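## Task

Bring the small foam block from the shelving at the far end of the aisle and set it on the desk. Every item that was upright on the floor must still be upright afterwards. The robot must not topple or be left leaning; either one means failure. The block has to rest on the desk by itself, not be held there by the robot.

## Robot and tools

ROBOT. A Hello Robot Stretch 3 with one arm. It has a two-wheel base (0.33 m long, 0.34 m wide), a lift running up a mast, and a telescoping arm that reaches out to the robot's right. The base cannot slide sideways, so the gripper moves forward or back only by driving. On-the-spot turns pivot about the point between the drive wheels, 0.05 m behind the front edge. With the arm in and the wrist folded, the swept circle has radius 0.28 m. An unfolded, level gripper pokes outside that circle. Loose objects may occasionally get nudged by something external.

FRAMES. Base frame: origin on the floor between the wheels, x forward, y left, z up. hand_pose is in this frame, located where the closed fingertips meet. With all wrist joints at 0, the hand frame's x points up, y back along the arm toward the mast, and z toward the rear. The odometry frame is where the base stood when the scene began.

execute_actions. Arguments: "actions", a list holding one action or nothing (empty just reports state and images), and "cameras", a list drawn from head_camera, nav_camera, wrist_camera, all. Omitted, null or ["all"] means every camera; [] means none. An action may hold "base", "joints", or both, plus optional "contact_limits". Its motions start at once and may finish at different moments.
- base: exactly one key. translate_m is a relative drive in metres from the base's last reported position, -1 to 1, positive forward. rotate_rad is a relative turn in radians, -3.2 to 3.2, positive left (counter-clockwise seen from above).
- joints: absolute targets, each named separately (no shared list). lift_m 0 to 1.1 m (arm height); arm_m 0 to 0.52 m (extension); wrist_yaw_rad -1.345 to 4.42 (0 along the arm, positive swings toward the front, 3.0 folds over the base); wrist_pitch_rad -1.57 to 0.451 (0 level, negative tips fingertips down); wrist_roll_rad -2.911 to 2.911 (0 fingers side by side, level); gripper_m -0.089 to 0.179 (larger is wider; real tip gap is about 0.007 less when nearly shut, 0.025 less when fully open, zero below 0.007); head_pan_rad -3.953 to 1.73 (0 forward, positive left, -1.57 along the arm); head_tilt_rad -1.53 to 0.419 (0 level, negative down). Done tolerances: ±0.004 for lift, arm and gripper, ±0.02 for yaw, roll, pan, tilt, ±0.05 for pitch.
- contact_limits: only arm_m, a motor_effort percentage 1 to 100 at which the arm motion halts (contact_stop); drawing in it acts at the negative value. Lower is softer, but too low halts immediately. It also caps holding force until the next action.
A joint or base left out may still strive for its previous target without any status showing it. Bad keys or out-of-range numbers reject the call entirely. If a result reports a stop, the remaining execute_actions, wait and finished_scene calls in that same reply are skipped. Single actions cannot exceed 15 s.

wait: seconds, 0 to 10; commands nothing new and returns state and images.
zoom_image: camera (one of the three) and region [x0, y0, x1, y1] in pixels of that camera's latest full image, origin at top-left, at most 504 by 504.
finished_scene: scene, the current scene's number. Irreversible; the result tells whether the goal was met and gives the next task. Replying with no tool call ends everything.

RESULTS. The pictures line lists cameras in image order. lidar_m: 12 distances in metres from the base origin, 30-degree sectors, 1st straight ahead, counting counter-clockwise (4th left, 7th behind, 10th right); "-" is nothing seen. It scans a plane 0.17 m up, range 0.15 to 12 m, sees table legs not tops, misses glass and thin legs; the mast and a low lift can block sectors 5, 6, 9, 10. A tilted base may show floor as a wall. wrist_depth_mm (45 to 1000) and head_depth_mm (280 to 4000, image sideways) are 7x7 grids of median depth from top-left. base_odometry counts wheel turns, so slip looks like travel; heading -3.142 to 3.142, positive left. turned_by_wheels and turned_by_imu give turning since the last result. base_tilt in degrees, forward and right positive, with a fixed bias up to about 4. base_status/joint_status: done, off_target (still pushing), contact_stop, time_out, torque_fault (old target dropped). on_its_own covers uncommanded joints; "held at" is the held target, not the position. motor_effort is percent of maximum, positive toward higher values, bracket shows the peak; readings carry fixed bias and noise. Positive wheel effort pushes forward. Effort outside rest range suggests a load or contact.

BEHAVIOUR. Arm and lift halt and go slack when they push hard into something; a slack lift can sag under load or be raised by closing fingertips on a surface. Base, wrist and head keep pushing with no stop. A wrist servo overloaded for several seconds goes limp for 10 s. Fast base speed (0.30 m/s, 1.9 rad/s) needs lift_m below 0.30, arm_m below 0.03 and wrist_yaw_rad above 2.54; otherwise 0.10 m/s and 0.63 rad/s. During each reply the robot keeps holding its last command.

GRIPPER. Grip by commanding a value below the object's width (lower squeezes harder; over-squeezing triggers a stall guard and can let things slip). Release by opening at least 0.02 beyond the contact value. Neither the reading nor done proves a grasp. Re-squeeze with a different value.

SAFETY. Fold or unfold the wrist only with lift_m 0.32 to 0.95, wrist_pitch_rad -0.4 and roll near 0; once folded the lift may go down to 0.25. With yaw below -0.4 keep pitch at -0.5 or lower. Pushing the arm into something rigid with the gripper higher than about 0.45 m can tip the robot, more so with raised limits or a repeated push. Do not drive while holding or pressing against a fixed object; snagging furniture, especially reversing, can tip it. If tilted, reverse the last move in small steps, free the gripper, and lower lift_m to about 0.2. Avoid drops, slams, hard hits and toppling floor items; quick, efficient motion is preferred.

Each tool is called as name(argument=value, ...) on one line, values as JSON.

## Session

execute_actions(actions=[{"joints":{"head_tilt_rad":-0.6}}])

Scene clock: 0.90 s.
base_odometry: x=+0.000 y=+0.000 heading=+0.000 (m, m, rad; odometry frame)
turned_by_wheels: +0.000 (rad since the last result)
turned_by_imu: +0.000 (rad since the last result)
base_tilt: forward=+1.4 right=-0.5 (deg)
lidar_m: 1.57 1.50 1.34 1.34 1.66 1.33 0.85 0.93 2.38 2.40 1.73 1.08
head_depth_mm: 1290 1415 1527 1019 1665 1395 1236 / 1327 1460 1622 1832 1712 1438 1232 / 1372 1510 1689 1892 1725 1452 1238 / 1402 1567 1754 1954 1725 1446 1243 / 1459 1616 1831 2037 1737 1455 1248 / 1504 1677 1898 2102 1745 1457 1250 / 1563 1738 1988 2159 1755 1461 1247
base_status: not commanded
joint_positions: lift_m=+0.467 arm_m=+0.003 wrist_yaw_rad=+2.904 wrist_pitch_rad=-0.463 wrist_roll_rad=+0.013 gripper_m=+0.037 head_pan_rad=-0.011 head_tilt_rad=-0.592
joint_status: all done
motor_effort: left_wheel=-1(1) right_wheel=+0(1) lift_m=+20(19) arm_m=+0(0) wrist_yaw_rad=-1(0) wrist_pitch_rad=+4(4) wrist_roll_rad=+0(1) gripper_m=+0(0) head_pan_rad=+0(0) head_tilt_rad=-5(39) (%)
hand_pose: x=+0.0303 y=+0.0644 z=+0.4694 quat_wxyz=(+0.244, +0.707, +0.078, +0.660) (m; base frame)
wrist_depth_mm: - - - - - - - / - - - - - - - / - - - - - - - / - 973 - 975 941 955 950 / 844 829 863 831 830 781 785 / 696 689 - 680 - 672 673 / 603 598 - 608 581 589 581
pictures: head_camera (sideways: a quarter turn clockwise sets it upright), nav_camera (sideways: a quarter turn counterclockwise sets it upright), wrist_camera
Images, in order (width x height): head_camera 896x504, nav_camera 672x504, wrist_camera 644x364.

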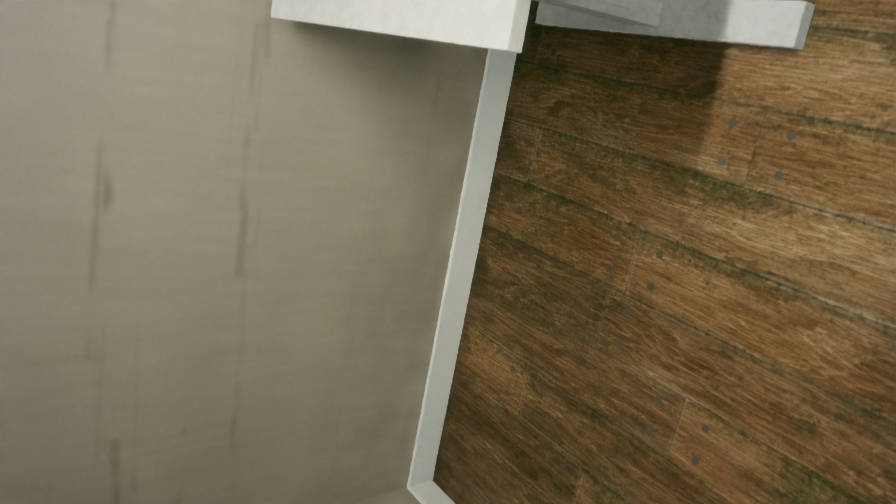

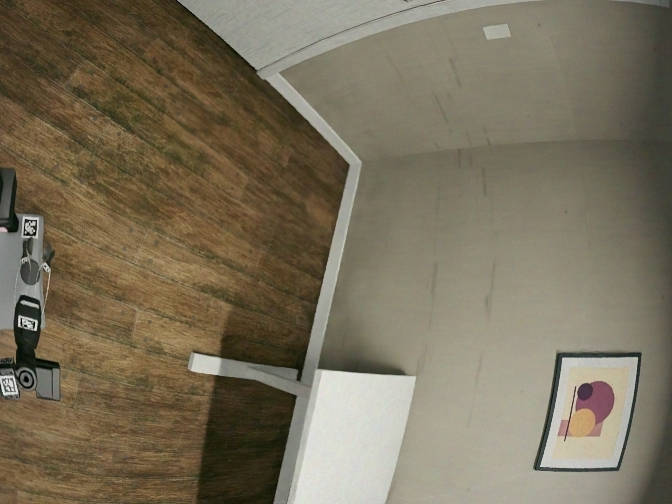

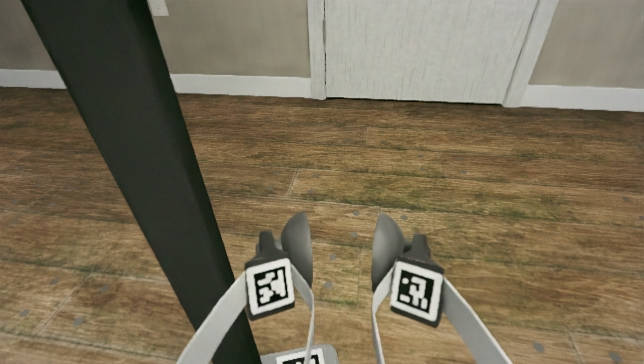

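Desk front-right; the aisle is probably behind.

execute_actions(actions=[{"base":{"rotate_rad":2.9},"joints":{"lift_m":0.28,"head_tilt_rad":-0.75}}], cameras=["head_camera","nav_camera"])

Scene clock: 5.17 s.
base_odometry: x=+0.000 y=+0.000 heading=+2.900 (m, m, rad; odometry frame)
turned_by_wheels: +2.900 (rad since the last result)
turned_by_imu: +2.909 (rad since the last result)
base_tilt: forward=+1.4 right=-0.5 (deg)
lidar_m: 1.00 0.86 2.42 2.39 1.98 1.09 1.08 1.69 1.35 1.34 1.47 1.34
head_depth_mm: 1141 2446 2097 1783 1513 1320 1161 / 1147 1301 1503 1709 1514 1319 1164 / 1166 1312 1522 1709 1518 1316 1170 / 1177 1327 1572 1729 1535 1324 1167 / 2918 2822 2207 1669 1538 1325 1167 / 2709 2563 2224 1290 1415 1329 1174 / 2042 2093 1920 1191 1293 1334 1176
base_status: done
joint_positions: lift_m=+0.280 arm_m=+0.003 wrist_yaw_rad=+2.904 wrist_pitch_rad=-0.465 wrist_roll_rad=+0.013 gripper_m=+0.037 head_pan_rad=-0.011 head_tilt_rad=-0.741
joint_status: all done
motor_effort: left_wheel=-4(11) right_wheel=+2(7) lift_m=+15(16) arm_m=-1(1) wrist_yaw_rad=+0(0) wrist_pitch_rad=+4(4) wrist_roll_rad=+1(0) gripper_m=-1(0) head_pan_rad=+0(0) head_tilt_rad=-6(22) (%)
hand_pose: x=+0.0302 y=+0.0641 z=+0.2826 quat_wxyz=(+0.244, +0.707, +0.079, +0.659) (m; base frame)
wrist_depth_mm: - - - - - - - / - - - - - - - / 874 - 873 850 825 830 786 / 683 659 662 663 663 650 640 / 574 562 575 565 563 542 537 / 475 495 - 467 - 459 455 / - - - - 403 400 395
pictures: head_camera (sideways: a quarter turn clockwise sets it upright), nav_camera (sideways: a quarter turn counterclockwise sets it upright)
Images, in order (width x height): head_camera 896x504, nav_camera 672x504.

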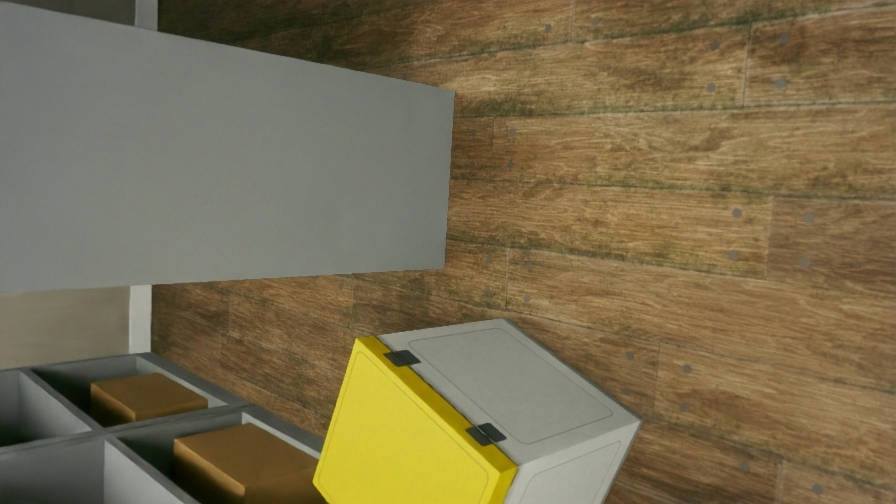

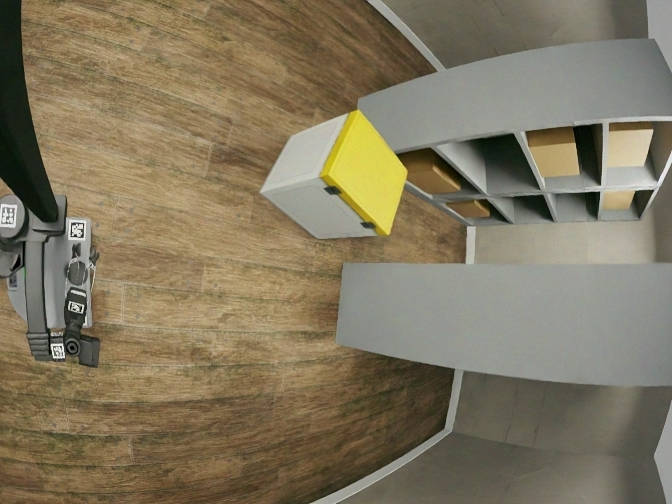

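execute_actions(actions=[{"base":{"rotate_rad":-0.2}}], cameras=[])

execute_actions(actions=[{"base":{"translate_m":0.97}}], cameras=[])

execute_actions(actions=[{"base":{"rotate_rad":1.57},"joints":{"head_tilt_rad":-1.1}}], cameras=["head_camera"])

execute_actions(actions=[{"base":{"translate_m":0.85},"joints":{"head_pan_rad":-1.3,"head_tilt_rad":-0.6}}], cameras=["head_camera","nav_camera"])

Scene clock: 6.63 s.
base_odometry: x=+0.000 y=+0.000 heading=+2.700 (m, m, rad; odometry frame)
turned_by_wheels: -0.200 (rad since the last result)
turned_by_imu: -0.200 (rad since the last result)
base_tilt: forward=+1.5 right=-0.5 (deg)
lidar_m: 1.33 0.86 1.09 2.39 1.74 1.66 1.08 1.59 1.42 1.34 1.36 1.80
head_depth_mm: 2907 2784 2186 1779 1513 1319 1161 / 2934 2807 2172 1784 1527 1312 1160 / 1243 2564 2063 1755 1524 1317 1166 / 1179 1329 1534 1712 1529 1329 1166 / 1161 1318 1507 1715 1533 1326 1177 / 1150 1300 1568 1771 1529 1330 1167 / 2726 2860 2217 1329 1416 1331 1176
base_status: done
joint_positions: lift_m=+0.280 arm_m=+0.003 wrist_yaw_rad=+2.904 wrist_pitch_rad=-0.465 wrist_roll_rad=+0.013 gripper_m=+0.037 head_pan_rad=-0.011 head_tilt_rad=-0.741
joint_status: not commanded
motor_effort: left_wheel=+2(10) right_wheel=-2(7) lift_m=+16(16) arm_m=+0(1) wrist_yaw_rad=+1(1) wrist_pitch_rad=+4(4) wrist_roll_rad=+0(0) gripper_m=-1(0) head_pan_rad=+0(0) head_tilt_rad=-5(5) (%)
hand_pose: x=+0.0302 y=+0.0641 z=+0.2826 quat_wxyz=(+0.244, +0.707, +0.079, +0.659) (m; base frame)
wrist_depth_mm: - - - - - - 675 / - - - - - 998 699 / 879 - 854 857 823 823 740 / 693 657 678 671 657 659 651 / 560 560 577 567 559 538 534 / 479 492 - 467 - 464 456 / - - - - 406 402 395
pictures: none
No camera images: the call's "cameras" was empty. Leave "cameras" out to get every camera's image.

Scene clock: 11.63 s.
base_odometry: x=-0.877 y=+0.414 heading=+2.700 (m, m, rad; odometry frame)
turned_by_wheels: +0.000 (rad since the last result)
turned_by_imu: +0.004 (rad since the last result)
base_tilt: forward=+1.4 right=-0.5 (deg)
lidar_m: 0.36 0.36 0.40 0.40 0.47 2.50 2.06 1.96 1.36 1.29 1.31 0.38
head_depth_mm: 294 335 388 1652 1512 1314 1161 / 294 331 383 455 558 822 1161 / 293 328 379 448 551 709 993 / 292 325 375 443 540 692 969 / 290 322 371 436 533 680 943 / 289 319 367 431 524 666 916 / 288 316 363 426 516 652 900
base_status: done
joint_positions: lift_m=+0.280 arm_m=+0.003 wrist_yaw_rad=+2.904 wrist_pitch_rad=-0.465 wrist_roll_rad=+0.013 gripper_m=+0.037 head_pan_rad=-0.011 head_tilt_rad=-0.742
joint_status: not commanded
motor_effort: left_wheel=+2(13) right_wheel=-2(4) lift_m=+14(15) arm_m=-1(0) wrist_yaw_rad=+1(0) wrist_pitch_rad=+4(4) wrist_roll_rad=+0(0) gripper_m=-1(1) head_pan_rad=+0(0) head_tilt_rad=-5(5) (%)
hand_pose: x=+0.0302 y=+0.0641 z=+0.2826 quat_wxyz=(+0.244, +0.707, +0.079, +0.659) (m; base frame)
wrist_depth_mm: - 423 416 419 - - 323 / - - 466 458 - - 329 / 877 - 510 509 820 751 340 / 684 658 570 572 656 481 349 / 571 559 570 566 560 500 359 / 484 488 - 464 - 457 372 / - - - - 403 400 377
pictures: none
No camera images: the call's "cameras" was empty. Leave "cameras" out to get every camera's image.

Scene clock: 13.83 s.
base_odometry: x=-0.877 y=+0.414 heading=-2.013 (m, m, rad; odometry frame)
turned_by_wheels: +1.570 (rad since the last result)
turned_by_imu: +1.573 (rad since the last result)
base_tilt: forward=+1.4 right=-0.5 (deg)
lidar_m: 0.40 0.47 2.51 2.05 1.92 1.36 1.29 1.31 0.38 0.36 0.37 0.40
head_depth_mm: 1009 1543 1479 1385 1279 1150 1092 / 1268 1353 1467 1386 1276 1188 - / 1874 1678 984 926 1263 1191 - / 1868 1676 987 938 1251 1192 - / 1882 1678 989 954 1272 1202 - / 1904 1699 993 1031 1293 1197 1130 / 1881 1701 1531 1382 1291 1194 1114
base_status: done
joint_positions: lift_m=+0.280 arm_m=+0.003 wrist_yaw_rad=+2.904 wrist_pitch_rad=-0.465 wrist_roll_rad=+0.013 gripper_m=+0.037 head_pan_rad=-0.011 head_tilt_rad=-1.087
joint_status: all done
motor_effort: left_wheel=-4(12) right_wheel=+2(9) lift_m=+16(15) arm_m=-1(1) wrist_yaw_rad=+0(1) wrist_pitch_rad=+4(4) wrist_roll_rad=+0(0) gripper_m=+0(0) head_pan_rad=+0(0) head_tilt_rad=-8(33) (%)
hand_pose: x=+0.0302 y=+0.0641 z=+0.2826 quat_wxyz=(+0.244, +0.707, +0.079, +0.659) (m; base frame)
wrist_depth_mm: - - - - - - - / - - - - - - - / 891 - 844 849 841 828 816 / 681 666 675 665 666 654 505 / 560 563 576 578 566 544 504 / 478 500 - 465 - 459 452 / - - - - 405 401 396
pictures: head_camera (sideways: a quarter turn clockwise sets it upright)
Images, in order (width x height): head_camera 896x504.

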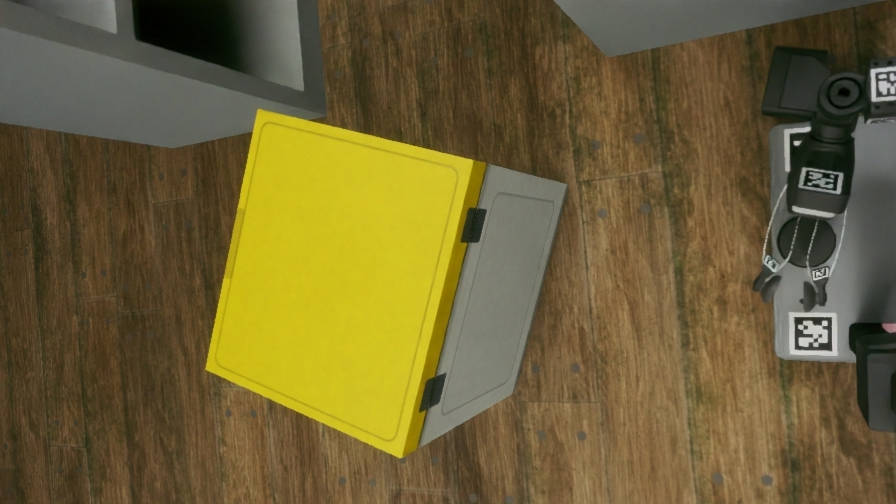

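Scene clock: 18.37 s.
base_odometry: x=-1.241 y=-0.354 heading=-2.013 (m, m, rad; odometry frame)
turned_by_wheels: +0.000 (rad since the last result)
turned_by_imu: +0.000 (rad since the last result)
base_tilt: forward=+1.4 right=-0.5 (deg)
lidar_m: - - 0.15 0.20 2.64 2.24 2.13 0.64 0.78 0.30 0.31 -
head_depth_mm: 1808 1982 2211 2072 1690 1419 1225 / 1014 1923 2211 2019 1691 1421 1228 / 502 570 574 498 952 884 1180 / - - 293 331 384 459 569 / - - 297 340 397 476 596 / - - 305 350 410 496 628 / - 287 313 360 425 518 662
base_status: done
joint_positions: lift_m=+0.280 arm_m=+0.003 wrist_yaw_rad=+2.971 wrist_pitch_rad=-0.471 wrist_roll_rad=+0.013 gripper_m=+0.037 head_pan_rad=-1.293 head_tilt_rad=-0.604
joint_status: all done
on_its_own: wrist_yaw_rad is held at +2.954, not at its first target +2.904, by its stall guard, which is not easing now
motor_effort: left_wheel=+6(42) right_wheel=+2(40) lift_m=+15(16) arm_m=-1(1) wrist_yaw_rad=-12(25) wrist_pitch_rad=+6(6) wrist_roll_rad=+0(0) gripper_m=+5(9) head_pan_rad=-3(39) head_tilt_rad=+3(36) (%)
hand_pose: x=+0.0156 y=+0.0663 z=+0.2812 quat_wxyz=(+0.224, +0.703, +0.105, +0.667) (m; base frame)
wrist_depth_mm: - - - - 137 80 56 / - - - - 142 81 57 / 883 855 843 799 147 83 58 / 683 672 663 638 154 85 59 / 567 550 - 543 142 87 60 / 475 499 - - 132 89 61 / - - - - 176 86 62
pictures: head_camera (sideways: a quarter turn clockwise sets it upright), nav_camera (sideways: a quarter turn counterclockwise sets it upright)
Images, in order (width x height): head_camera 896x504, nav_camera 672x504.

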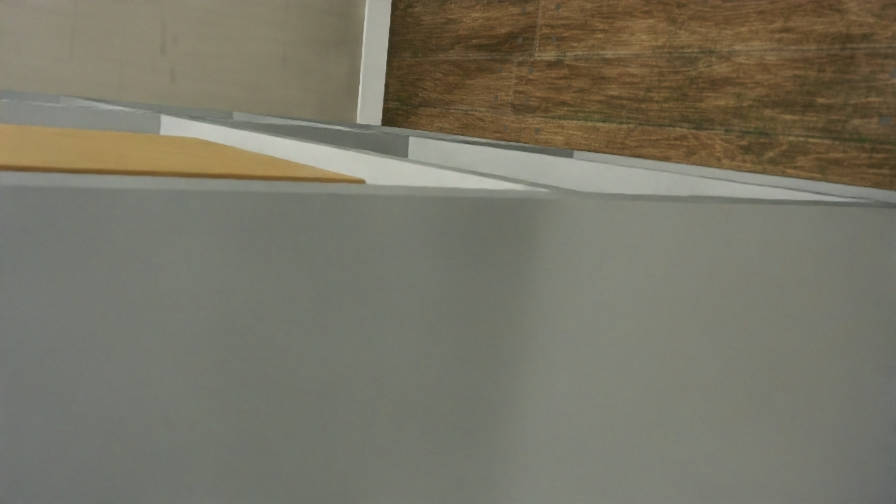

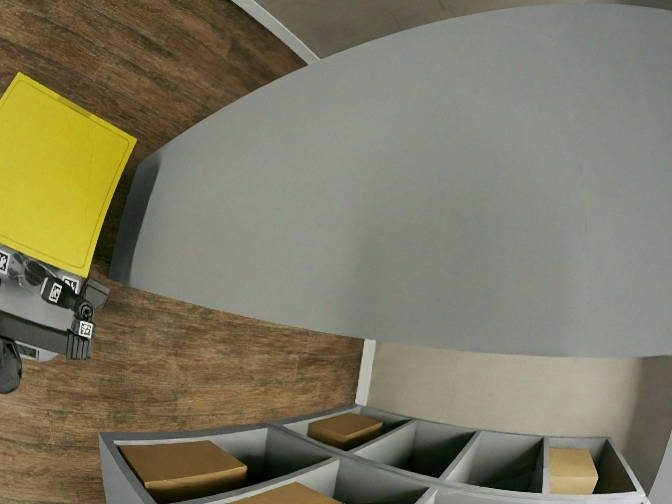

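execute_actions(actions=[{"base":{"translate_m":-0.3},"joints":{"wrist_yaw_rad":3.0}}], cameras=[])

execute_actions(actions=[{"base":{"rotate_rad":-1.5},"joints":{"head_pan_rad":0,"head_tilt_rad":-0.7}}], cameras=["head_camera","nav_camera"])

Scene clock: 21.47 s.
base_odometry: x=-1.113 y=-0.083 heading=-2.013 (m, m, rad; odometry frame)
turned_by_wheels: +0.000 (rad since the last result)
turned_by_imu: +0.000 (rad since the last result)
base_tilt: forward=+1.5 right=-0.5 (deg)
lidar_m: 0.35 0.36 2.27 2.11 2.62 1.94 1.83 0.49 0.42 1.22 0.78 0.36
head_depth_mm: 1823 2004 2194 2026 1646 1394 1228 / 1857 2043 2275 2087 1686 1419 1225 / 1879 2075 2317 2097 1698 1433 1231 / 1800 2040 1869 1911 1665 1434 1239 / 1077 1178 1323 1349 1371 1369 1239 / 810 841 1360 1265 1040 1229 1171 / 660 684 696 1269 1022 856 809
base_status: done
joint_positions: lift_m=+0.280 arm_m=+0.003 wrist_yaw_rad=+2.999 wrist_pitch_rad=-0.470 wrist_roll_rad=+0.013 gripper_m=+0.037 head_pan_rad=-1.293 head_tilt_rad=-0.604
joint_status: all done
motor_effort: left_wheel=-2(12) right_wheel=+1(4) lift_m=+16(15) arm_m=-1(1) wrist_yaw_rad=+1(12) wrist_pitch_rad=+6(6) wrist_roll_rad=+0(0) gripper_m=+0(5) head_pan_rad=-2(3) head_tilt_rad=+2(2) (%)
hand_pose: x=+0.0096 y=+0.0673 z=+0.2813 quat_wxyz=(+0.214, +0.702, +0.114, +0.670) (m; base frame)
wrist_depth_mm: - - - - - - - / - - - - - - - / 871 862 843 838 818 831 389 / 675 679 654 660 655 647 390 / 563 553 - 560 556 543 399 / 480 504 - - - 461 402 / - - - - 401 401 390
pictures: none
No camera images: the call's "cameras" was empty. Leave "cameras" out to get every camera's image.

Scene clock: 23.57 s.
base_odometry: x=-1.113 y=-0.083 heading=+2.770 (m, m, rad; odometry frame)
turned_by_wheels: -1.500 (rad since the last result)
turned_by_imu: -1.501 (rad since the last result)
base_tilt: forward=+1.4 right=-0.6 (deg)
lidar_m: 1.23 0.49 0.36 0.35 0.37 2.28 2.11 2.62 1.91 1.83 0.46 0.42
head_depth_mm: 1002 1143 959 919 926 991 967 / 1301 1231 1332 1545 1483 1306 1167 / 1899 2117 2271 1893 1584 1357 1185 / 1923 2147 2273 1905 1586 1350 1194 / 1919 2138 2283 1900 1587 1369 1193 / 1891 1976 1840 1658 1538 1339 1193 / 1260 1197 1308 1203 1204 1241 1150
base_status: done
joint_positions: lift_m=+0.280 arm_m=+0.003 wrist_yaw_rad=+2.999 wrist_pitch_rad=-0.470 wrist_roll_rad=+0.013 gripper_m=+0.037 head_pan_rad=-0.007 head_tilt_rad=-0.692
joint_status: all done
motor_effort: left_wheel=+2(13) right_wheel=-1(6) lift_m=+15(16) arm_m=-1(1) wrist_yaw_rad=+1(1) wrist_pitch_rad=+6(6) wrist_roll_rad=+0(0) gripper_m=+0(1) head_pan_rad=+3(40) head_tilt_rad=-5(18) (%)
hand_pose: x=+0.0096 y=+0.0673 z=+0.2813 quat_wxyz=(+0.214, +0.702, +0.114, +0.670) (m; base frame)
wrist_depth_mm: - - 357 359 369 483 636 / - 387 395 395 404 494 671 / 864 449 440 440 465 516 649 / 692 642 493 497 605 551 560 / 568 539 - 541 542 532 524 / 477 502 - - - 453 448 / - - - - 403 400 397
pictures: head_camera (sideways: a quarter turn clockwise sets it upright), nav_camera (sideways: a quarter turn counterclockwise sets it upright)
Images, in order (width x height): head_camera 896x504, nav_camera 672x504.

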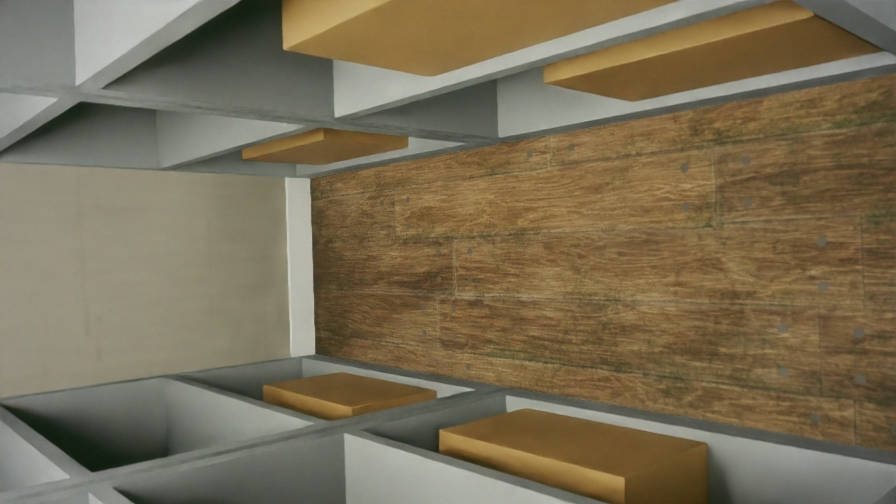

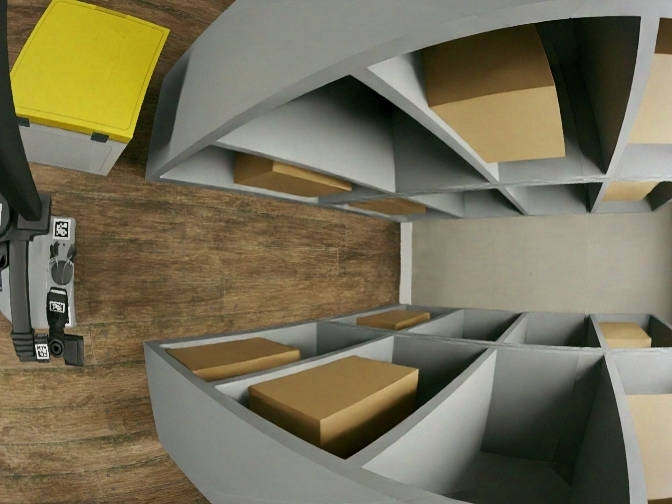

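Well aligned. Drive in and look.

execute_actions(actions=[{"base":{"translate_m":0.8},"joints":{"head_tilt_rad":-0.5}}], cameras=["head_camera","nav_camera"])

Scene clock: 28.27 s.
base_odometry: x=-1.858 y=+0.208 heading=+2.770 (m, m, rad; odometry frame)
turned_by_wheels: +0.000 (rad since the last result)
turned_by_imu: +0.004 (rad since the last result)
base_tilt: forward=+1.5 right=-0.5 (deg)
lidar_m: 1.08 0.52 0.38 0.37 0.38 0.57 2.91 0.40 0.29 0.28 0.56 0.47
head_depth_mm: 1117 1193 924 1429 1107 954 1141 / 1148 1217 1372 1433 1423 1420 1256 / 1161 1266 1398 1556 1711 1540 1301 / 1163 1265 1396 1546 1720 1539 1306 / 1159 1263 1386 1541 1737 1546 1304 / 1160 1260 1391 1512 1695 1502 1300 / 1143 1234 1333 1413 1211 1185 1125
base_status: done
joint_positions: lift_m=+0.280 arm_m=+0.003 wrist_yaw_rad=+2.999 wrist_pitch_rad=-0.470 wrist_roll_rad=+0.013 gripper_m=+0.037 head_pan_rad=-0.007 head_tilt_rad=-0.506
joint_status: all done
motor_effort: left_wheel=+2(13) right_wheel=-2(5) lift_m=+16(15) arm_m=-1(1) wrist_yaw_rad=+1(1) wrist_pitch_rad=+6(6) wrist_roll_rad=+0(0) gripper_m=-1(0) head_pan_rad=+2(3) head_tilt_rad=+3(21) (%)
hand_pose: x=+0.0096 y=+0.0673 z=+0.2813 quat_wxyz=(+0.214, +0.702, +0.114, +0.670) (m; base frame)
wrist_depth_mm: 588 - 362 373 387 391 412 / 574 761 401 416 427 438 446 / 576 703 449 457 476 503 489 / 530 552 508 517 530 538 567 / 498 515 - 533 546 527 531 / 479 499 - - - 458 454 / - - - - 402 397 391
pictures: head_camera (sideways: a quarter turn clockwise sets it upright), nav_camera (sideways: a quarter turn counterclockwise sets it upright)
Images, in order (width x height): head_camera 896x504, nav_camera 672x504.

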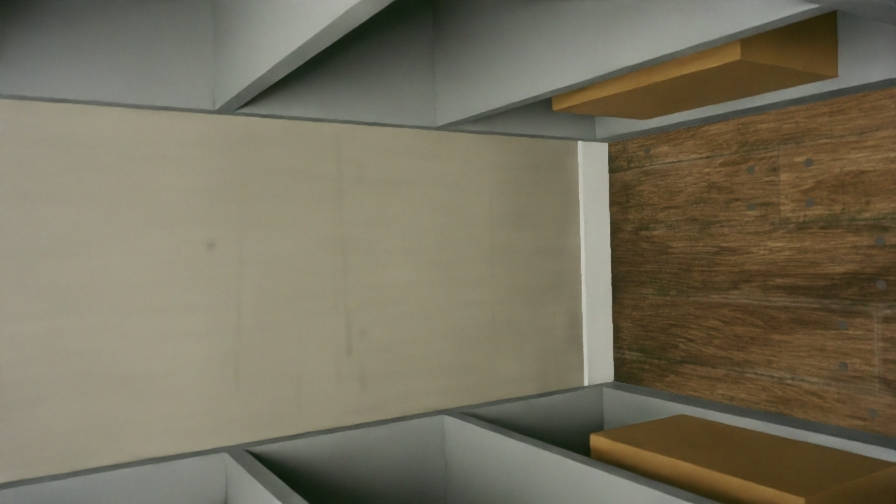

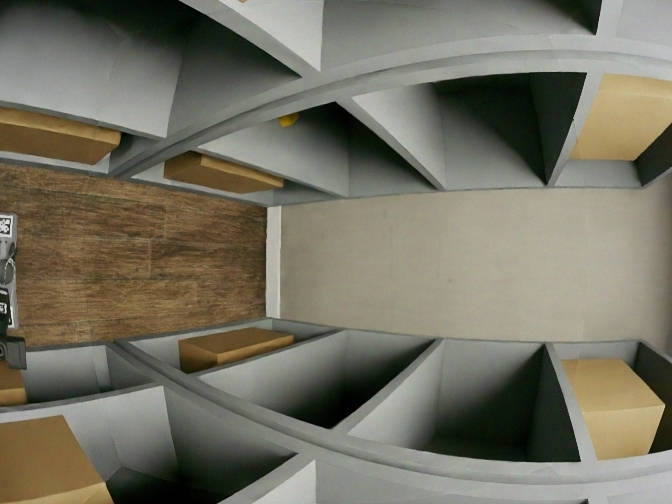

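execute_actions(actions=[{"base":{"translate_m":-0.8}}], cameras=[])

execute_actions(actions=[{"base":{"rotate_rad":-3.05},"joints":{"head_pan_rad":-3.14,"head_tilt_rad":-0.7}}], cameras=["head_camera"])

execute_actions(actions=[{"base":{"translate_m":-0.8}}], cameras=["head_camera"])

Scene clock: 33.10 s.
base_odometry: x=-1.112 y=-0.082 heading=+2.770 (m, m, rad; odometry frame)
turned_by_wheels: +0.000 (rad since the last result)
turned_by_imu: -0.001 (rad since the last result)
base_tilt: forward=+1.4 right=-0.5 (deg)
lidar_m: 1.23 0.49 0.36 0.35 0.37 2.27 2.11 2.62 1.91 1.84 0.46 0.42
head_depth_mm: 1007 1081 928 992 939 929 979 / 1772 1359 1263 1341 1539 1477 1263 / 1851 2024 2196 2294 1877 1528 1296 / 1870 2019 2223 2361 1893 1541 1303 / 1860 2010 2218 2345 1905 1545 1302 / 1817 1970 2076 1749 1632 1498 1302 / 1778 1158 1217 1308 1216 1180 1157
base_status: done
joint_positions: lift_m=+0.280 arm_m=+0.003 wrist_yaw_rad=+2.999 wrist_pitch_rad=-0.470 wrist_roll_rad=+0.013 gripper_m=+0.037 head_pan_rad=-0.007 head_tilt_rad=-0.506
joint_status: not commanded
motor_effort: left_wheel=+2(6) right_wheel=-1(7) lift_m=+15(15) arm_m=-1(1) wrist_yaw_rad=+1(1) wrist_pitch_rad=+5(6) wrist_roll_rad=+0(0) gripper_m=+0(0) head_pan_rad=+3(3) head_tilt_rad=+3(4) (%)
hand_pose: x=+0.0096 y=+0.0673 z=+0.2813 quat_wxyz=(+0.214, +0.702, +0.114, +0.670) (m; base frame)
wrist_depth_mm: - - 356 357 371 492 636 / - 387 393 397 403 500 682 / 868 453 436 441 464 513 649 / 681 642 491 491 594 561 558 / 568 542 - 541 542 533 529 / 473 504 - - - 458 448 / - - - - 405 400 394
pictures: none
No camera images: the call's "cameras" was empty. Leave "cameras" out to get every camera's image.

Scene clock: 36.10 s.
base_odometry: x=-1.112 y=-0.082 heading=-0.279 (m, m, rad; odometry frame)
turned_by_wheels: -3.050 (rad since the last result)
turned_by_imu: -3.057 (rad since the last result)
base_tilt: forward=+1.4 right=-0.5 (deg)
lidar_m: 2.11 2.41 1.87 1.84 0.43 0.42 1.14 0.47 0.35 0.35 0.38 2.28
head_depth_mm: 1294 1181 1280 1208 1173 1138 1109 / 1873 2070 2114 1818 1549 1358 1184 / 1907 2149 2295 1887 1583 1350 1187 / 1922 2173 2324 1896 1587 1356 1189 / 1917 2059 2051 1839 1579 1361 1193 / 1306 1233 1334 1400 1355 1307 1170 / 990 1204 1323 1123 983 1261 1108
base_status: done
joint_positions: lift_m=+0.280 arm_m=+0.003 wrist_yaw_rad=+2.999 wrist_pitch_rad=-0.470 wrist_roll_rad=+0.013 gripper_m=+0.037 head_pan_rad=-3.133 head_tilt_rad=-0.692
joint_status: all done
motor_effort: left_wheel=+2(13) right_wheel=-2(7) lift_m=+15(16) arm_m=-2(2) wrist_yaw_rad=+1(1) wrist_pitch_rad=+6(6) wrist_roll_rad=+0(0) gripper_m=-1(1) head_pan_rad=-3(40) head_tilt_rad=-5(25) (%)
hand_pose: x=+0.0096 y=+0.0673 z=+0.2813 quat_wxyz=(+0.214, +0.702, +0.114, +0.670) (m; base frame)
wrist_depth_mm: 395 - - - - - - / 389 494 - - - - - / 387 520 840 818 830 805 810 / 391 535 662 660 647 647 633 / 440 512 - 565 564 537 530 / 467 484 - - - 458 454 / - - - - 401 399 393
pictures: head_camera (sideways: a quarter turn clockwise sets it upright)
Images, in order (width x height): head_camera 896x504.

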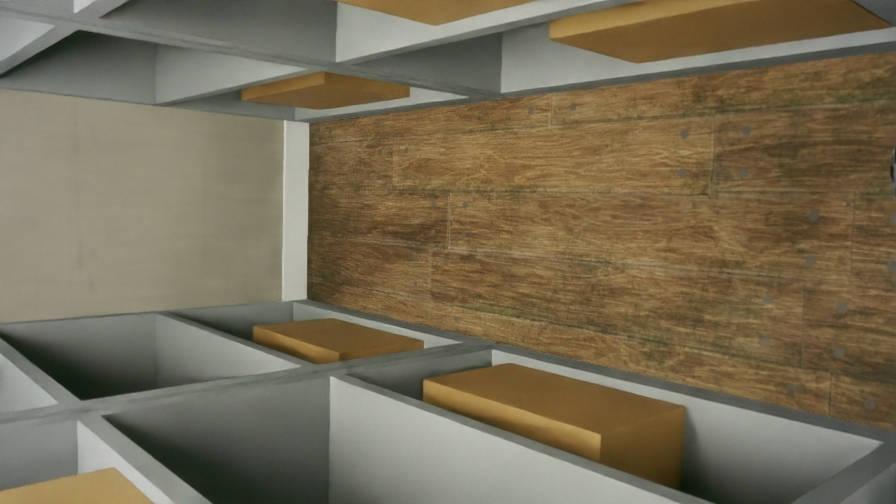

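Scene clock: 40.53 s.
base_odometry: x=-1.881 y=+0.138 heading=-0.279 (m, m, rad; odometry frame)
turned_by_wheels: +0.000 (rad since the last result)
turned_by_imu: -0.001 (rad since the last result)
base_tilt: forward=+1.4 right=-0.5 (deg)
lidar_m: 2.91 0.45 0.34 0.34 0.52 0.50 0.98 0.42 0.32 0.31 0.33 0.53
head_depth_mm: 1177 1304 1411 1408 1357 1277 1143 / 1192 1339 1524 1716 1568 1354 1185 / 1202 1350 1542 1745 1584 1348 1185 / 1208 1356 1547 1782 1579 1346 1187 / 1218 1371 1524 1737 1550 1357 1184 / 1133 1320 1403 1189 1197 1227 1128 / 1131 828 1414 1124 917 812 919
base_status: done
joint_positions: lift_m=+0.280 arm_m=+0.003 wrist_yaw_rad=+2.999 wrist_pitch_rad=-0.470 wrist_roll_rad=+0.013 gripper_m=+0.037 head_pan_rad=-3.133 head_tilt_rad=-0.692
joint_status: not commanded
motor_effort: left_wheel=+2(8) right_wheel=-1(8) lift_m=+15(15) arm_m=-2(2) wrist_yaw_rad=+1(1) wrist_pitch_rad=+6(5) wrist_roll_rad=+0(0) gripper_m=+0(1) head_pan_rad=-3(3) head_tilt_rad=-4(5) (%)
hand_pose: x=+0.0096 y=+0.0673 z=+0.2813 quat_wxyz=(+0.214, +0.702, +0.114, +0.670) (m; base frame)
wrist_depth_mm: 471 - 731 348 348 352 354 / 472 610 807 390 384 387 389 / 465 626 695 432 426 430 451 / 470 550 542 482 480 483 489 / 500 505 - 500 506 518 512 / 471 503 - - - 454 455 / - - - - 405 393 395
pictures: head_camera (sideways: a quarter turn clockwise sets it upright)
Images, in order (width x height): head_camera 896x504.

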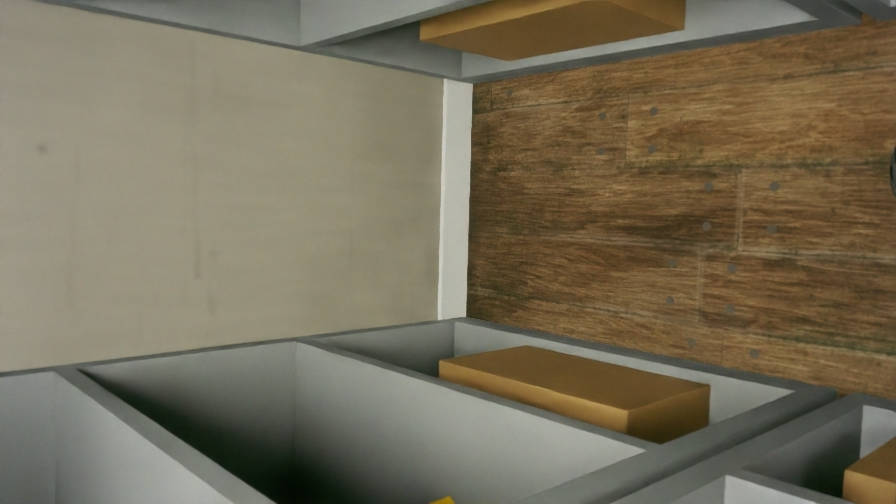

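execute_actions(actions=[{"joints":{"lift_m":0.74,"wrist_pitch_rad":-0.4}}], cameras=[])

execute_actions(actions=[{"base":{"translate_m":-0.75},"joints":{"wrist_yaw_rad":1.6,"head_pan_rad":-1.7,"head_tilt_rad":-0.9}}], cameras=["head_camera","nav_camera"])

Scene clock: 45.90 s.
base_odometry: x=-1.881 y=+0.138 heading=-0.279 (m, m, rad; odometry frame)
turned_by_wheels: +0.000 (rad since the last result)
turned_by_imu: +0.001 (rad since the last result)
base_tilt: forward=+1.4 right=-0.5 (deg)
lidar_m: 2.90 0.45 0.34 0.34 0.52 0.50 0.98 0.41 0.32 0.31 0.33 0.53
head_depth_mm: 1178 1304 1419 1404 1355 - - / 1190 1337 1537 1748 1573 - - / 1201 1347 1538 1759 1567 - - / 1207 1355 1546 1781 1583 1386 1182 / 1216 1358 1534 1733 1544 1360 1196 / 1133 1323 1401 1187 1191 1234 1133 / 1125 832 1400 1125 914 810 919
base_status: not commanded
joint_positions: lift_m=+0.740 arm_m=+0.003 wrist_yaw_rad=+2.999 wrist_pitch_rad=-0.420 wrist_roll_rad=+0.013 gripper_m=+0.037 head_pan_rad=-3.133 head_tilt_rad=-0.692
joint_status: all done
motor_effort: left_wheel=+3(2) right_wheel=-2(3) lift_m=+21(24) arm_m=-2(2) wrist_yaw_rad=+1(1) wrist_pitch_rad=+6(7) wrist_roll_rad=+0(0) gripper_m=+0(0) head_pan_rad=-3(3) head_tilt_rad=-5(5) (%)
hand_pose: x=+0.0106 y=+0.0738 z=+0.7519 quat_wxyz=(+0.197, +0.705, +0.097, +0.675) (m; base frame)
wrist_depth_mm: 467 - 471 385 373 358 440 / 472 599 371 373 375 380 396 / 468 627 406 413 415 426 464 / 459 576 460 455 465 465 515 / 487 505 - 492 495 510 530 / 561 662 - 652 - 632 979 / 790 696 - 740 723 705 879
pictures: none
No camera images: the call's "cameras" was empty. Leave "cameras" out to get every camera's image.

Scene clock: 54.90 s.
base_odometry: x=-2.602 y=+0.345 heading=-0.279 (m, m, rad; odometry frame)
turned_by_wheels: +0.000 (rad since the last result)
turned_by_imu: +0.000 (rad since the last result)
base_tilt: forward=+1.4 right=-0.5 (deg)
lidar_m: 1.21 0.49 0.45 0.38 0.41 0.64 0.62 0.35 0.27 0.26 0.28 0.37
head_depth_mm: 596 486 412 375 821 - - / 598 489 414 373 824 - 1117 / 601 491 415 373 815 - 1107 / 601 492 416 372 830 - 1127 / 597 494 418 369 815 747 1101 / 592 497 419 369 821 756 1099 / 594 499 421 369 807 746 1102
base_status: done
joint_positions: lift_m=+0.740 arm_m=+0.003 wrist_yaw_rad=+1.602 wrist_pitch_rad=-0.420 wrist_roll_rad=+0.013 gripper_m=+0.037 head_pan_rad=-1.707 head_tilt_rad=-0.889
joint_status: all done
motor_effort: left_wheel=+2(3) right_wheel=-2(5) lift_m=+23(23) arm_m=-2(2) wrist_yaw_rad=-1(2) wrist_pitch_rad=+6(6) wrist_roll_rad=+0(0) gripper_m=+0(0) head_pan_rad=+3(40) head_tilt_rad=-7(27) (%)
hand_pose: x=+0.2026 y=-0.1412 z=+0.7519 quat_wxyz=(+0.585, +0.602, -0.379, +0.390) (m; base frame)
wrist_depth_mm: 573 701 - - - 974 158 / 635 721 - - - 894 156 / 717 721 - - 851 257 163 / 610 909 - - 902 258 179 / 534 - - - 546 244 198 / 538 964 - - - 245 223 / 540 839 909 900 691 269 255
pictures: head_camera (sideways: a quarter turn clockwise sets it upright), nav_camera (sideways: a quarter turn counterclockwise sets it upright)
Images, in order (width x height): head_camera 896x504, nav_camera 672x504.

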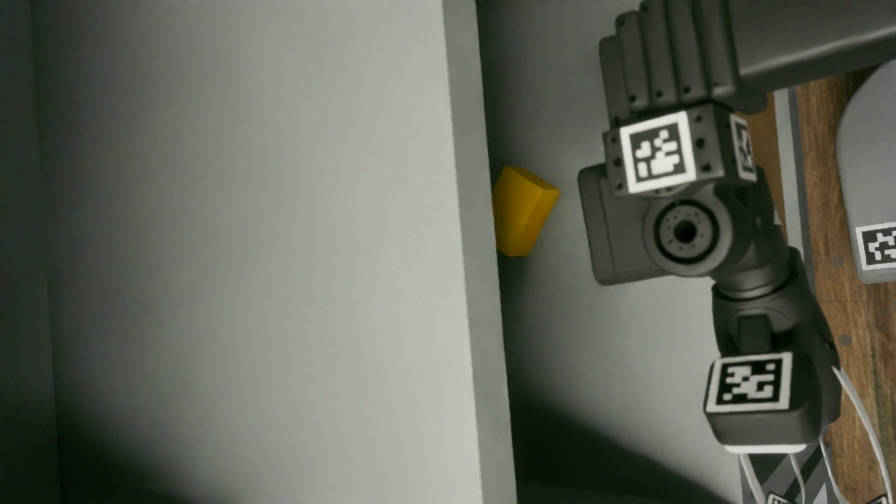

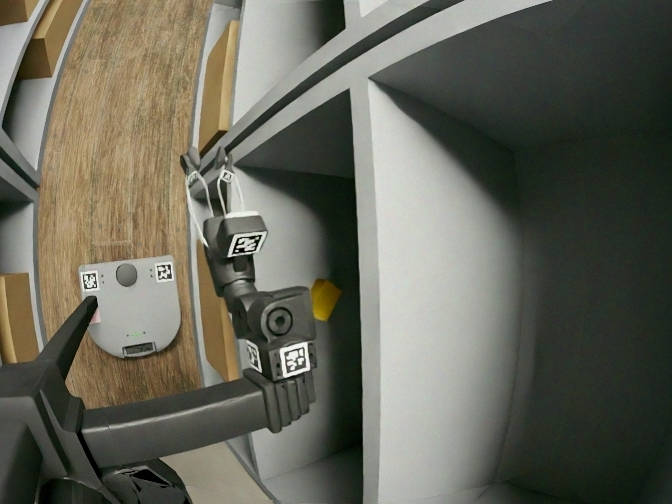

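execute_actions(actions=[{"joints":{"wrist_pitch_rad":-1.2,"lift_m":0.76}}], cameras=[])

execute_actions(actions=[{"joints":{"wrist_yaw_rad":0,"gripper_m":0.15}}], cameras=[])

execute_actions(actions=[{"joints":{"arm_m":0.12,"wrist_pitch_rad":-1.3}}], cameras=["wrist_camera","nav_camera"])

Scene clock: 56.40 s.
base_odometry: x=-2.602 y=+0.345 heading=-0.279 (m, m, rad; odometry frame)
turned_by_wheels: +0.000 (rad since the last result)
turned_by_imu: +0.000 (rad since the last result)
base_tilt: forward=+1.5 right=-0.5 (deg)
lidar_m: 1.21 0.48 0.45 0.38 0.41 0.64 0.62 0.35 0.27 0.26 0.28 0.37
head_depth_mm: 596 486 412 375 823 - - / 596 489 413 372 834 - 1123 / 603 491 415 374 826 - 1127 / 601 493 416 371 831 - - / 597 495 417 368 821 741 1104 / 592 497 419 370 821 742 1102 / 594 499 421 368 810 745 1095
base_status: not commanded
joint_positions: lift_m=+0.760 arm_m=+0.003 wrist_yaw_rad=+1.602 wrist_pitch_rad=-1.200 wrist_roll_rad=+0.013 gripper_m=+0.037 head_pan_rad=-1.707 head_tilt_rad=-0.889
joint_status: all done
motor_effort: left_wheel=+2(2) right_wheel=-2(2) lift_m=+23(23) arm_m=-2(2) wrist_yaw_rad=-2(1) wrist_pitch_rad=+0(5) wrist_roll_rad=+0(0) gripper_m=+0(1) head_pan_rad=+3(3) head_tilt_rad=-7(7) (%)
hand_pose: x=+0.0491 y=-0.1461 z=+0.6509 quat_wxyz=(+0.692, +0.698, -0.124, +0.136) (m; base frame)
wrist_depth_mm: 537 864 896 906 738 293 271 / 569 836 899 903 576 298 291 / 793 808 884 857 652 290 284 / 798 794 841 829 751 280 276 / 632 802 815 810 460 271 269 / 591 788 - - - 264 260 / - 778 - - 471 258 253
pictures: none
No camera images: the call's "cameras" was empty. Leave "cameras" out to get every camera's image.

Scene clock: 58.20 s.
base_odometry: x=-2.602 y=+0.345 heading=-0.279 (m, m, rad; odometry frame)
turned_by_wheels: +0.000 (rad since the last result)
turned_by_imu: +0.000 (rad since the last result)
base_tilt: forward=+1.4 right=-0.5 (deg)
lidar_m: 1.21 0.49 0.45 0.38 0.41 0.64 0.62 0.35 0.27 0.26 0.28 0.37
head_depth_mm: 596 487 413 376 823 - - / 598 488 413 373 832 - 1118 / 600 491 414 374 813 - - / 603 492 416 372 828 - 1118 / 596 496 417 368 817 753 1099 / 592 497 419 369 821 744 1102 / 592 499 420 369 808 746 1090
base_status: not commanded
joint_positions: lift_m=+0.760 arm_m=+0.003 wrist_yaw_rad=+0.002 wrist_pitch_rad=-1.200 wrist_roll_rad=+0.013 gripper_m=+0.150 head_pan_rad=-1.707 head_tilt_rad=-0.889
joint_status: all done
motor_effort: left_wheel=+2(2) right_wheel=-1(2) lift_m=+23(23) arm_m=-2(2) wrist_yaw_rad=-1(2) wrist_pitch_rad=+0(0) wrist_roll_rad=+0(0) gripper_m=+0(80) head_pan_rad=+3(3) head_tilt_rad=-7(6) (%)
hand_pose: x=-0.0215 y=-0.2185 z=+0.6509 quat_wxyz=(+0.580, +0.397, -0.587, -0.402) (m; base frame)
wrist_depth_mm: 291 325 320 315 306 306 301 / 294 317 313 307 301 294 292 / 297 306 300 295 291 287 283 / 303 301 292 289 285 280 276 / 841 838 804 805 735 573 629 / 831 - 784 784 771 769 712 / 808 790 787 757 - 732 687
pictures: none
No camera images: the call's "cameras" was empty. Leave "cameras" out to get every camera's image.

Scene clock: 60.87 s.
base_odometry: x=-2.602 y=+0.345 heading=-0.279 (m, m, rad; odometry frame)
turned_by_wheels: +0.000 (rad since the last result)
turned_by_imu: -0.063 (rad since the last result)
base_tilt: forward=-0.1 right=-2.9 (deg)
lidar_m: 1.24 0.51 0.45 0.38 0.39 0.53 0.61 0.39 0.28 0.27 0.28 0.37
head_depth_mm: 648 519 433 903 852 - - / 654 524 437 - - 921 1129 / 652 528 440 - - 912 1136 / 649 535 443 403 - 785 1122 / 647 539 447 407 860 774 1116 / 642 544 451 409 849 779 1124 / 642 551 455 405 855 771 1071
base_status: not commanded
joint_positions: lift_m=+0.760 arm_m=+0.118 wrist_yaw_rad=+0.001 wrist_pitch_rad=-1.299 wrist_roll_rad=+0.013 gripper_m=+0.150 head_pan_rad=-1.706 head_tilt_rad=-0.890
joint_status: all done
on_its_own: arm_m is at rest, and its effort (+23) is outside its rest range (-14 to +14)
motor_effort: left_wheel=-5(27) right_wheel=+0(2) lift_m=+22(23) arm_m=+23(33) wrist_yaw_rad=-1(1) wrist_pitch_rad=+0(2) wrist_roll_rad=+0(0) gripper_m=+0(0) head_pan_rad=+3(3) head_tilt_rad=-7(7) (%)
hand_pose: x=-0.0216 y=-0.3090 z=+0.6452 quat_wxyz=(+0.560, +0.425, -0.566, -0.431) (m; base frame)
wrist_depth_mm: 337 331 324 286 265 300 294 / 334 328 314 310 301 296 288 / 324 318 310 303 296 291 286 / 318 313 304 298 290 285 280 / 312 306 297 290 285 281 275 / 876 - 829 812 789 771 629 / 861 819 803 803 - 742 681
pictures: nav_camera (sideways: a quarter turn counterclockwise sets it upright), wrist_camera
Images, in order (width x height): nav_camera 672x504, wrist_camera 644x364.

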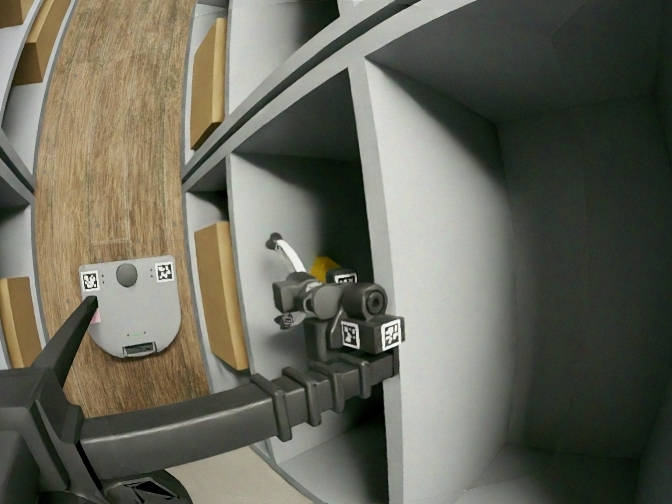

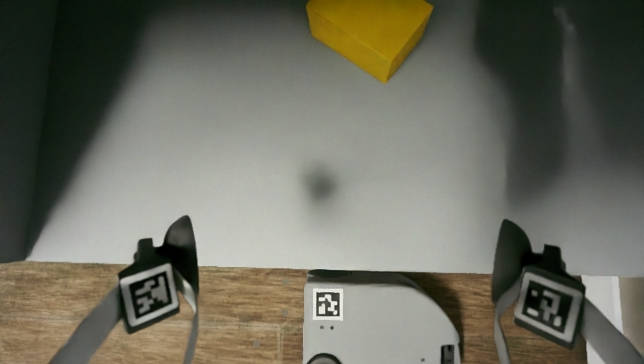

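Wrist is hitting the upper shelf edge. Back off and lower.

execute_actions(actions=[{"joints":{"arm_m":0.04}}], cameras=[])

execute_actions(actions=[{"joints":{"lift_m":0.71}}], cameras=[])

execute_actions(actions=[{"joints":{"arm_m":0.26},"contact_limits":{"arm_m":14}}], cameras=["wrist_camera","nav_camera"])

Scene clock: 64.47 s.
base_odometry: x=-2.602 y=+0.345 heading=-0.279 (m, m, rad; odometry frame)
turned_by_wheels: +0.000 (rad since the last result)
turned_by_imu: -0.073 (rad since the last result)
base_tilt: forward=+1.4 right=-0.5 (deg)
lidar_m: 0.80 0.84 0.46 0.38 0.39 0.51 0.60 0.61 0.28 0.26 0.27 0.37
head_depth_mm: 593 485 412 867 836 - - / 595 488 413 385 - - 1133 / 597 489 413 380 - - 1131 / 599 491 415 375 825 - 1111 / 602 493 417 369 814 752 1084 / 589 494 418 365 818 740 1086 / 588 497 419 362 807 734 1065
base_status: not commanded
joint_positions: lift_m=+0.760 arm_m=+0.040 wrist_yaw_rad=+0.001 wrist_pitch_rad=-1.300 wrist_roll_rad=+0.013 gripper_m=+0.150 head_pan_rad=-1.706 head_tilt_rad=-0.891
joint_status: all done
motor_effort: left_wheel=+0(11) right_wheel=-1(17) lift_m=+20(22) arm_m=-5(21) wrist_yaw_rad=+0(0) wrist_pitch_rad=+0(0) wrist_roll_rad=+0(0) gripper_m=+0(0) head_pan_rad=+2(3) head_tilt_rad=-6(6) (%)
hand_pose: x=-0.0216 y=-0.2305 z=+0.6452 quat_wxyz=(+0.559, +0.425, -0.566, -0.431) (m; base frame)
wrist_depth_mm: 299 300 293 289 283 279 277 / 298 293 288 285 279 276 272 / 295 291 286 280 277 274 269 / 289 286 283 278 275 269 266 / 827 814 806 794 778 780 684 / 815 - 806 794 - 789 677 / 816 810 786 785 - 772 672
pictures: none
No camera images: the call's "cameras" was empty. Leave "cameras" out to get every camera's image.

Scene clock: 65.77 s.
base_odometry: x=-2.602 y=+0.345 heading=-0.279 (m, m, rad; odometry frame)
turned_by_wheels: +0.000 (rad since the last result)
turned_by_imu: +0.000 (rad since the last result)
base_tilt: forward=+1.5 right=-0.5 (deg)
lidar_m: 0.80 0.84 0.46 0.38 0.39 0.50 0.60 0.61 0.28 0.26 0.27 0.37
head_depth_mm: 593 485 411 866 815 - - / 596 488 413 384 838 - 1134 / 599 490 414 380 838 - 1135 / 600 492 415 374 818 - 1123 / 602 493 417 368 815 752 1088 / 591 496 418 364 818 741 1089 / 587 497 419 363 806 732 1062
base_status: not commanded
joint_positions: lift_m=+0.710 arm_m=+0.040 wrist_yaw_rad=+0.001 wrist_pitch_rad=-1.300 wrist_roll_rad=+0.013 gripper_m=+0.150 head_pan_rad=-1.706 head_tilt_rad=-0.891
joint_status: all done
motor_effort: left_wheel=+0(0) right_wheel=-1(1) lift_m=+16(18) arm_m=-5(5) wrist_yaw_rad=+1(0) wrist_pitch_rad=+0(0) wrist_roll_rad=+0(0) gripper_m=+0(0) head_pan_rad=+3(3) head_tilt_rad=-5(5) (%)
hand_pose: x=-0.0216 y=-0.2305 z=+0.5956 quat_wxyz=(+0.559, +0.425, -0.566, -0.431) (m; base frame)
wrist_depth_mm: 247 244 241 236 234 229 226 / 243 240 237 233 230 225 224 / 240 239 234 229 227 224 221 / 236 235 232 228 226 221 219 / 787 769 771 751 741 718 694 / 767 - 761 752 - 714 669 / 779 758 750 731 - 724 664
pictures: none
No camera images: the call's "cameras" was empty. Leave "cameras" out to get every camera's image.

Scene clock: 68.63 s.
base_odometry: x=-2.602 y=+0.345 heading=-0.279 (m, m, rad; odometry frame)
turned_by_wheels: +0.000 (rad since the last result)
turned_by_imu: +0.001 (rad since the last result)
base_tilt: forward=+1.4 right=-0.5 (deg)
lidar_m: 0.80 0.84 0.46 0.38 0.39 0.50 0.60 0.61 0.28 0.26 0.27 0.37
head_depth_mm: 592 485 411 869 820 - - / 594 486 412 379 - 925 1139 / 599 489 413 376 807 763 1137 / 601 491 416 373 808 750 1111 / 603 493 416 369 810 753 1082 / 591 494 417 365 820 741 1083 / 590 498 420 363 806 732 1068
base_status: not commanded
joint_positions: lift_m=+0.710 arm_m=+0.260 wrist_yaw_rad=+0.000 wrist_pitch_rad=-1.300 wrist_roll_rad=+0.013 gripper_m=+0.150 head_pan_rad=-1.706 head_tilt_rad=-0.891
joint_status: all done
motor_effort: left_wheel=+0(0) right_wheel=+0(0) lift_m=+15(15) arm_m=+5(6) wrist_yaw_rad=+1(1) wrist_pitch_rad=+0(0) wrist_roll_rad=+0(0) gripper_m=+0(0) head_pan_rad=+2(3) head_tilt_rad=-6(6) (%)
contact_limits: arm_m 14 (drawing in: default 29, maximum 48; extending or still: default 40, maximum 66)
hand_pose: x=-0.0216 y=-0.4498 z=+0.5956 quat_wxyz=(+0.559, +0.425, -0.566, -0.431) (m; base frame)
wrist_depth_mm: 247 244 240 235 232 227 225 / 244 240 237 235 229 225 221 / 240 237 233 227 226 223 219 / 238 234 231 182 223 220 217 / 234 231 227 179 220 218 213 / 231 - 225 222 219 216 211 / 229 225 222 218 215 213 209
pictures: nav_camera (sideways: a quarter turn counterclockwise sets it upright), wrist_camera
Images, in order (width x height): nav_camera 672x504, wrist_camera 644x364.

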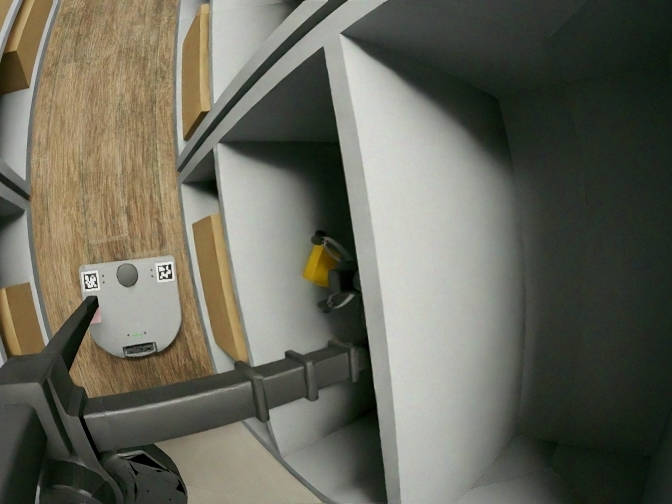

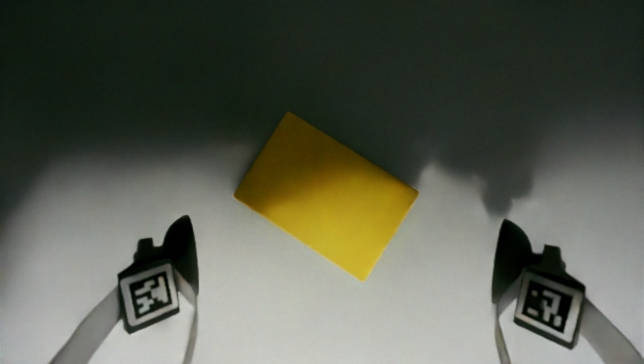

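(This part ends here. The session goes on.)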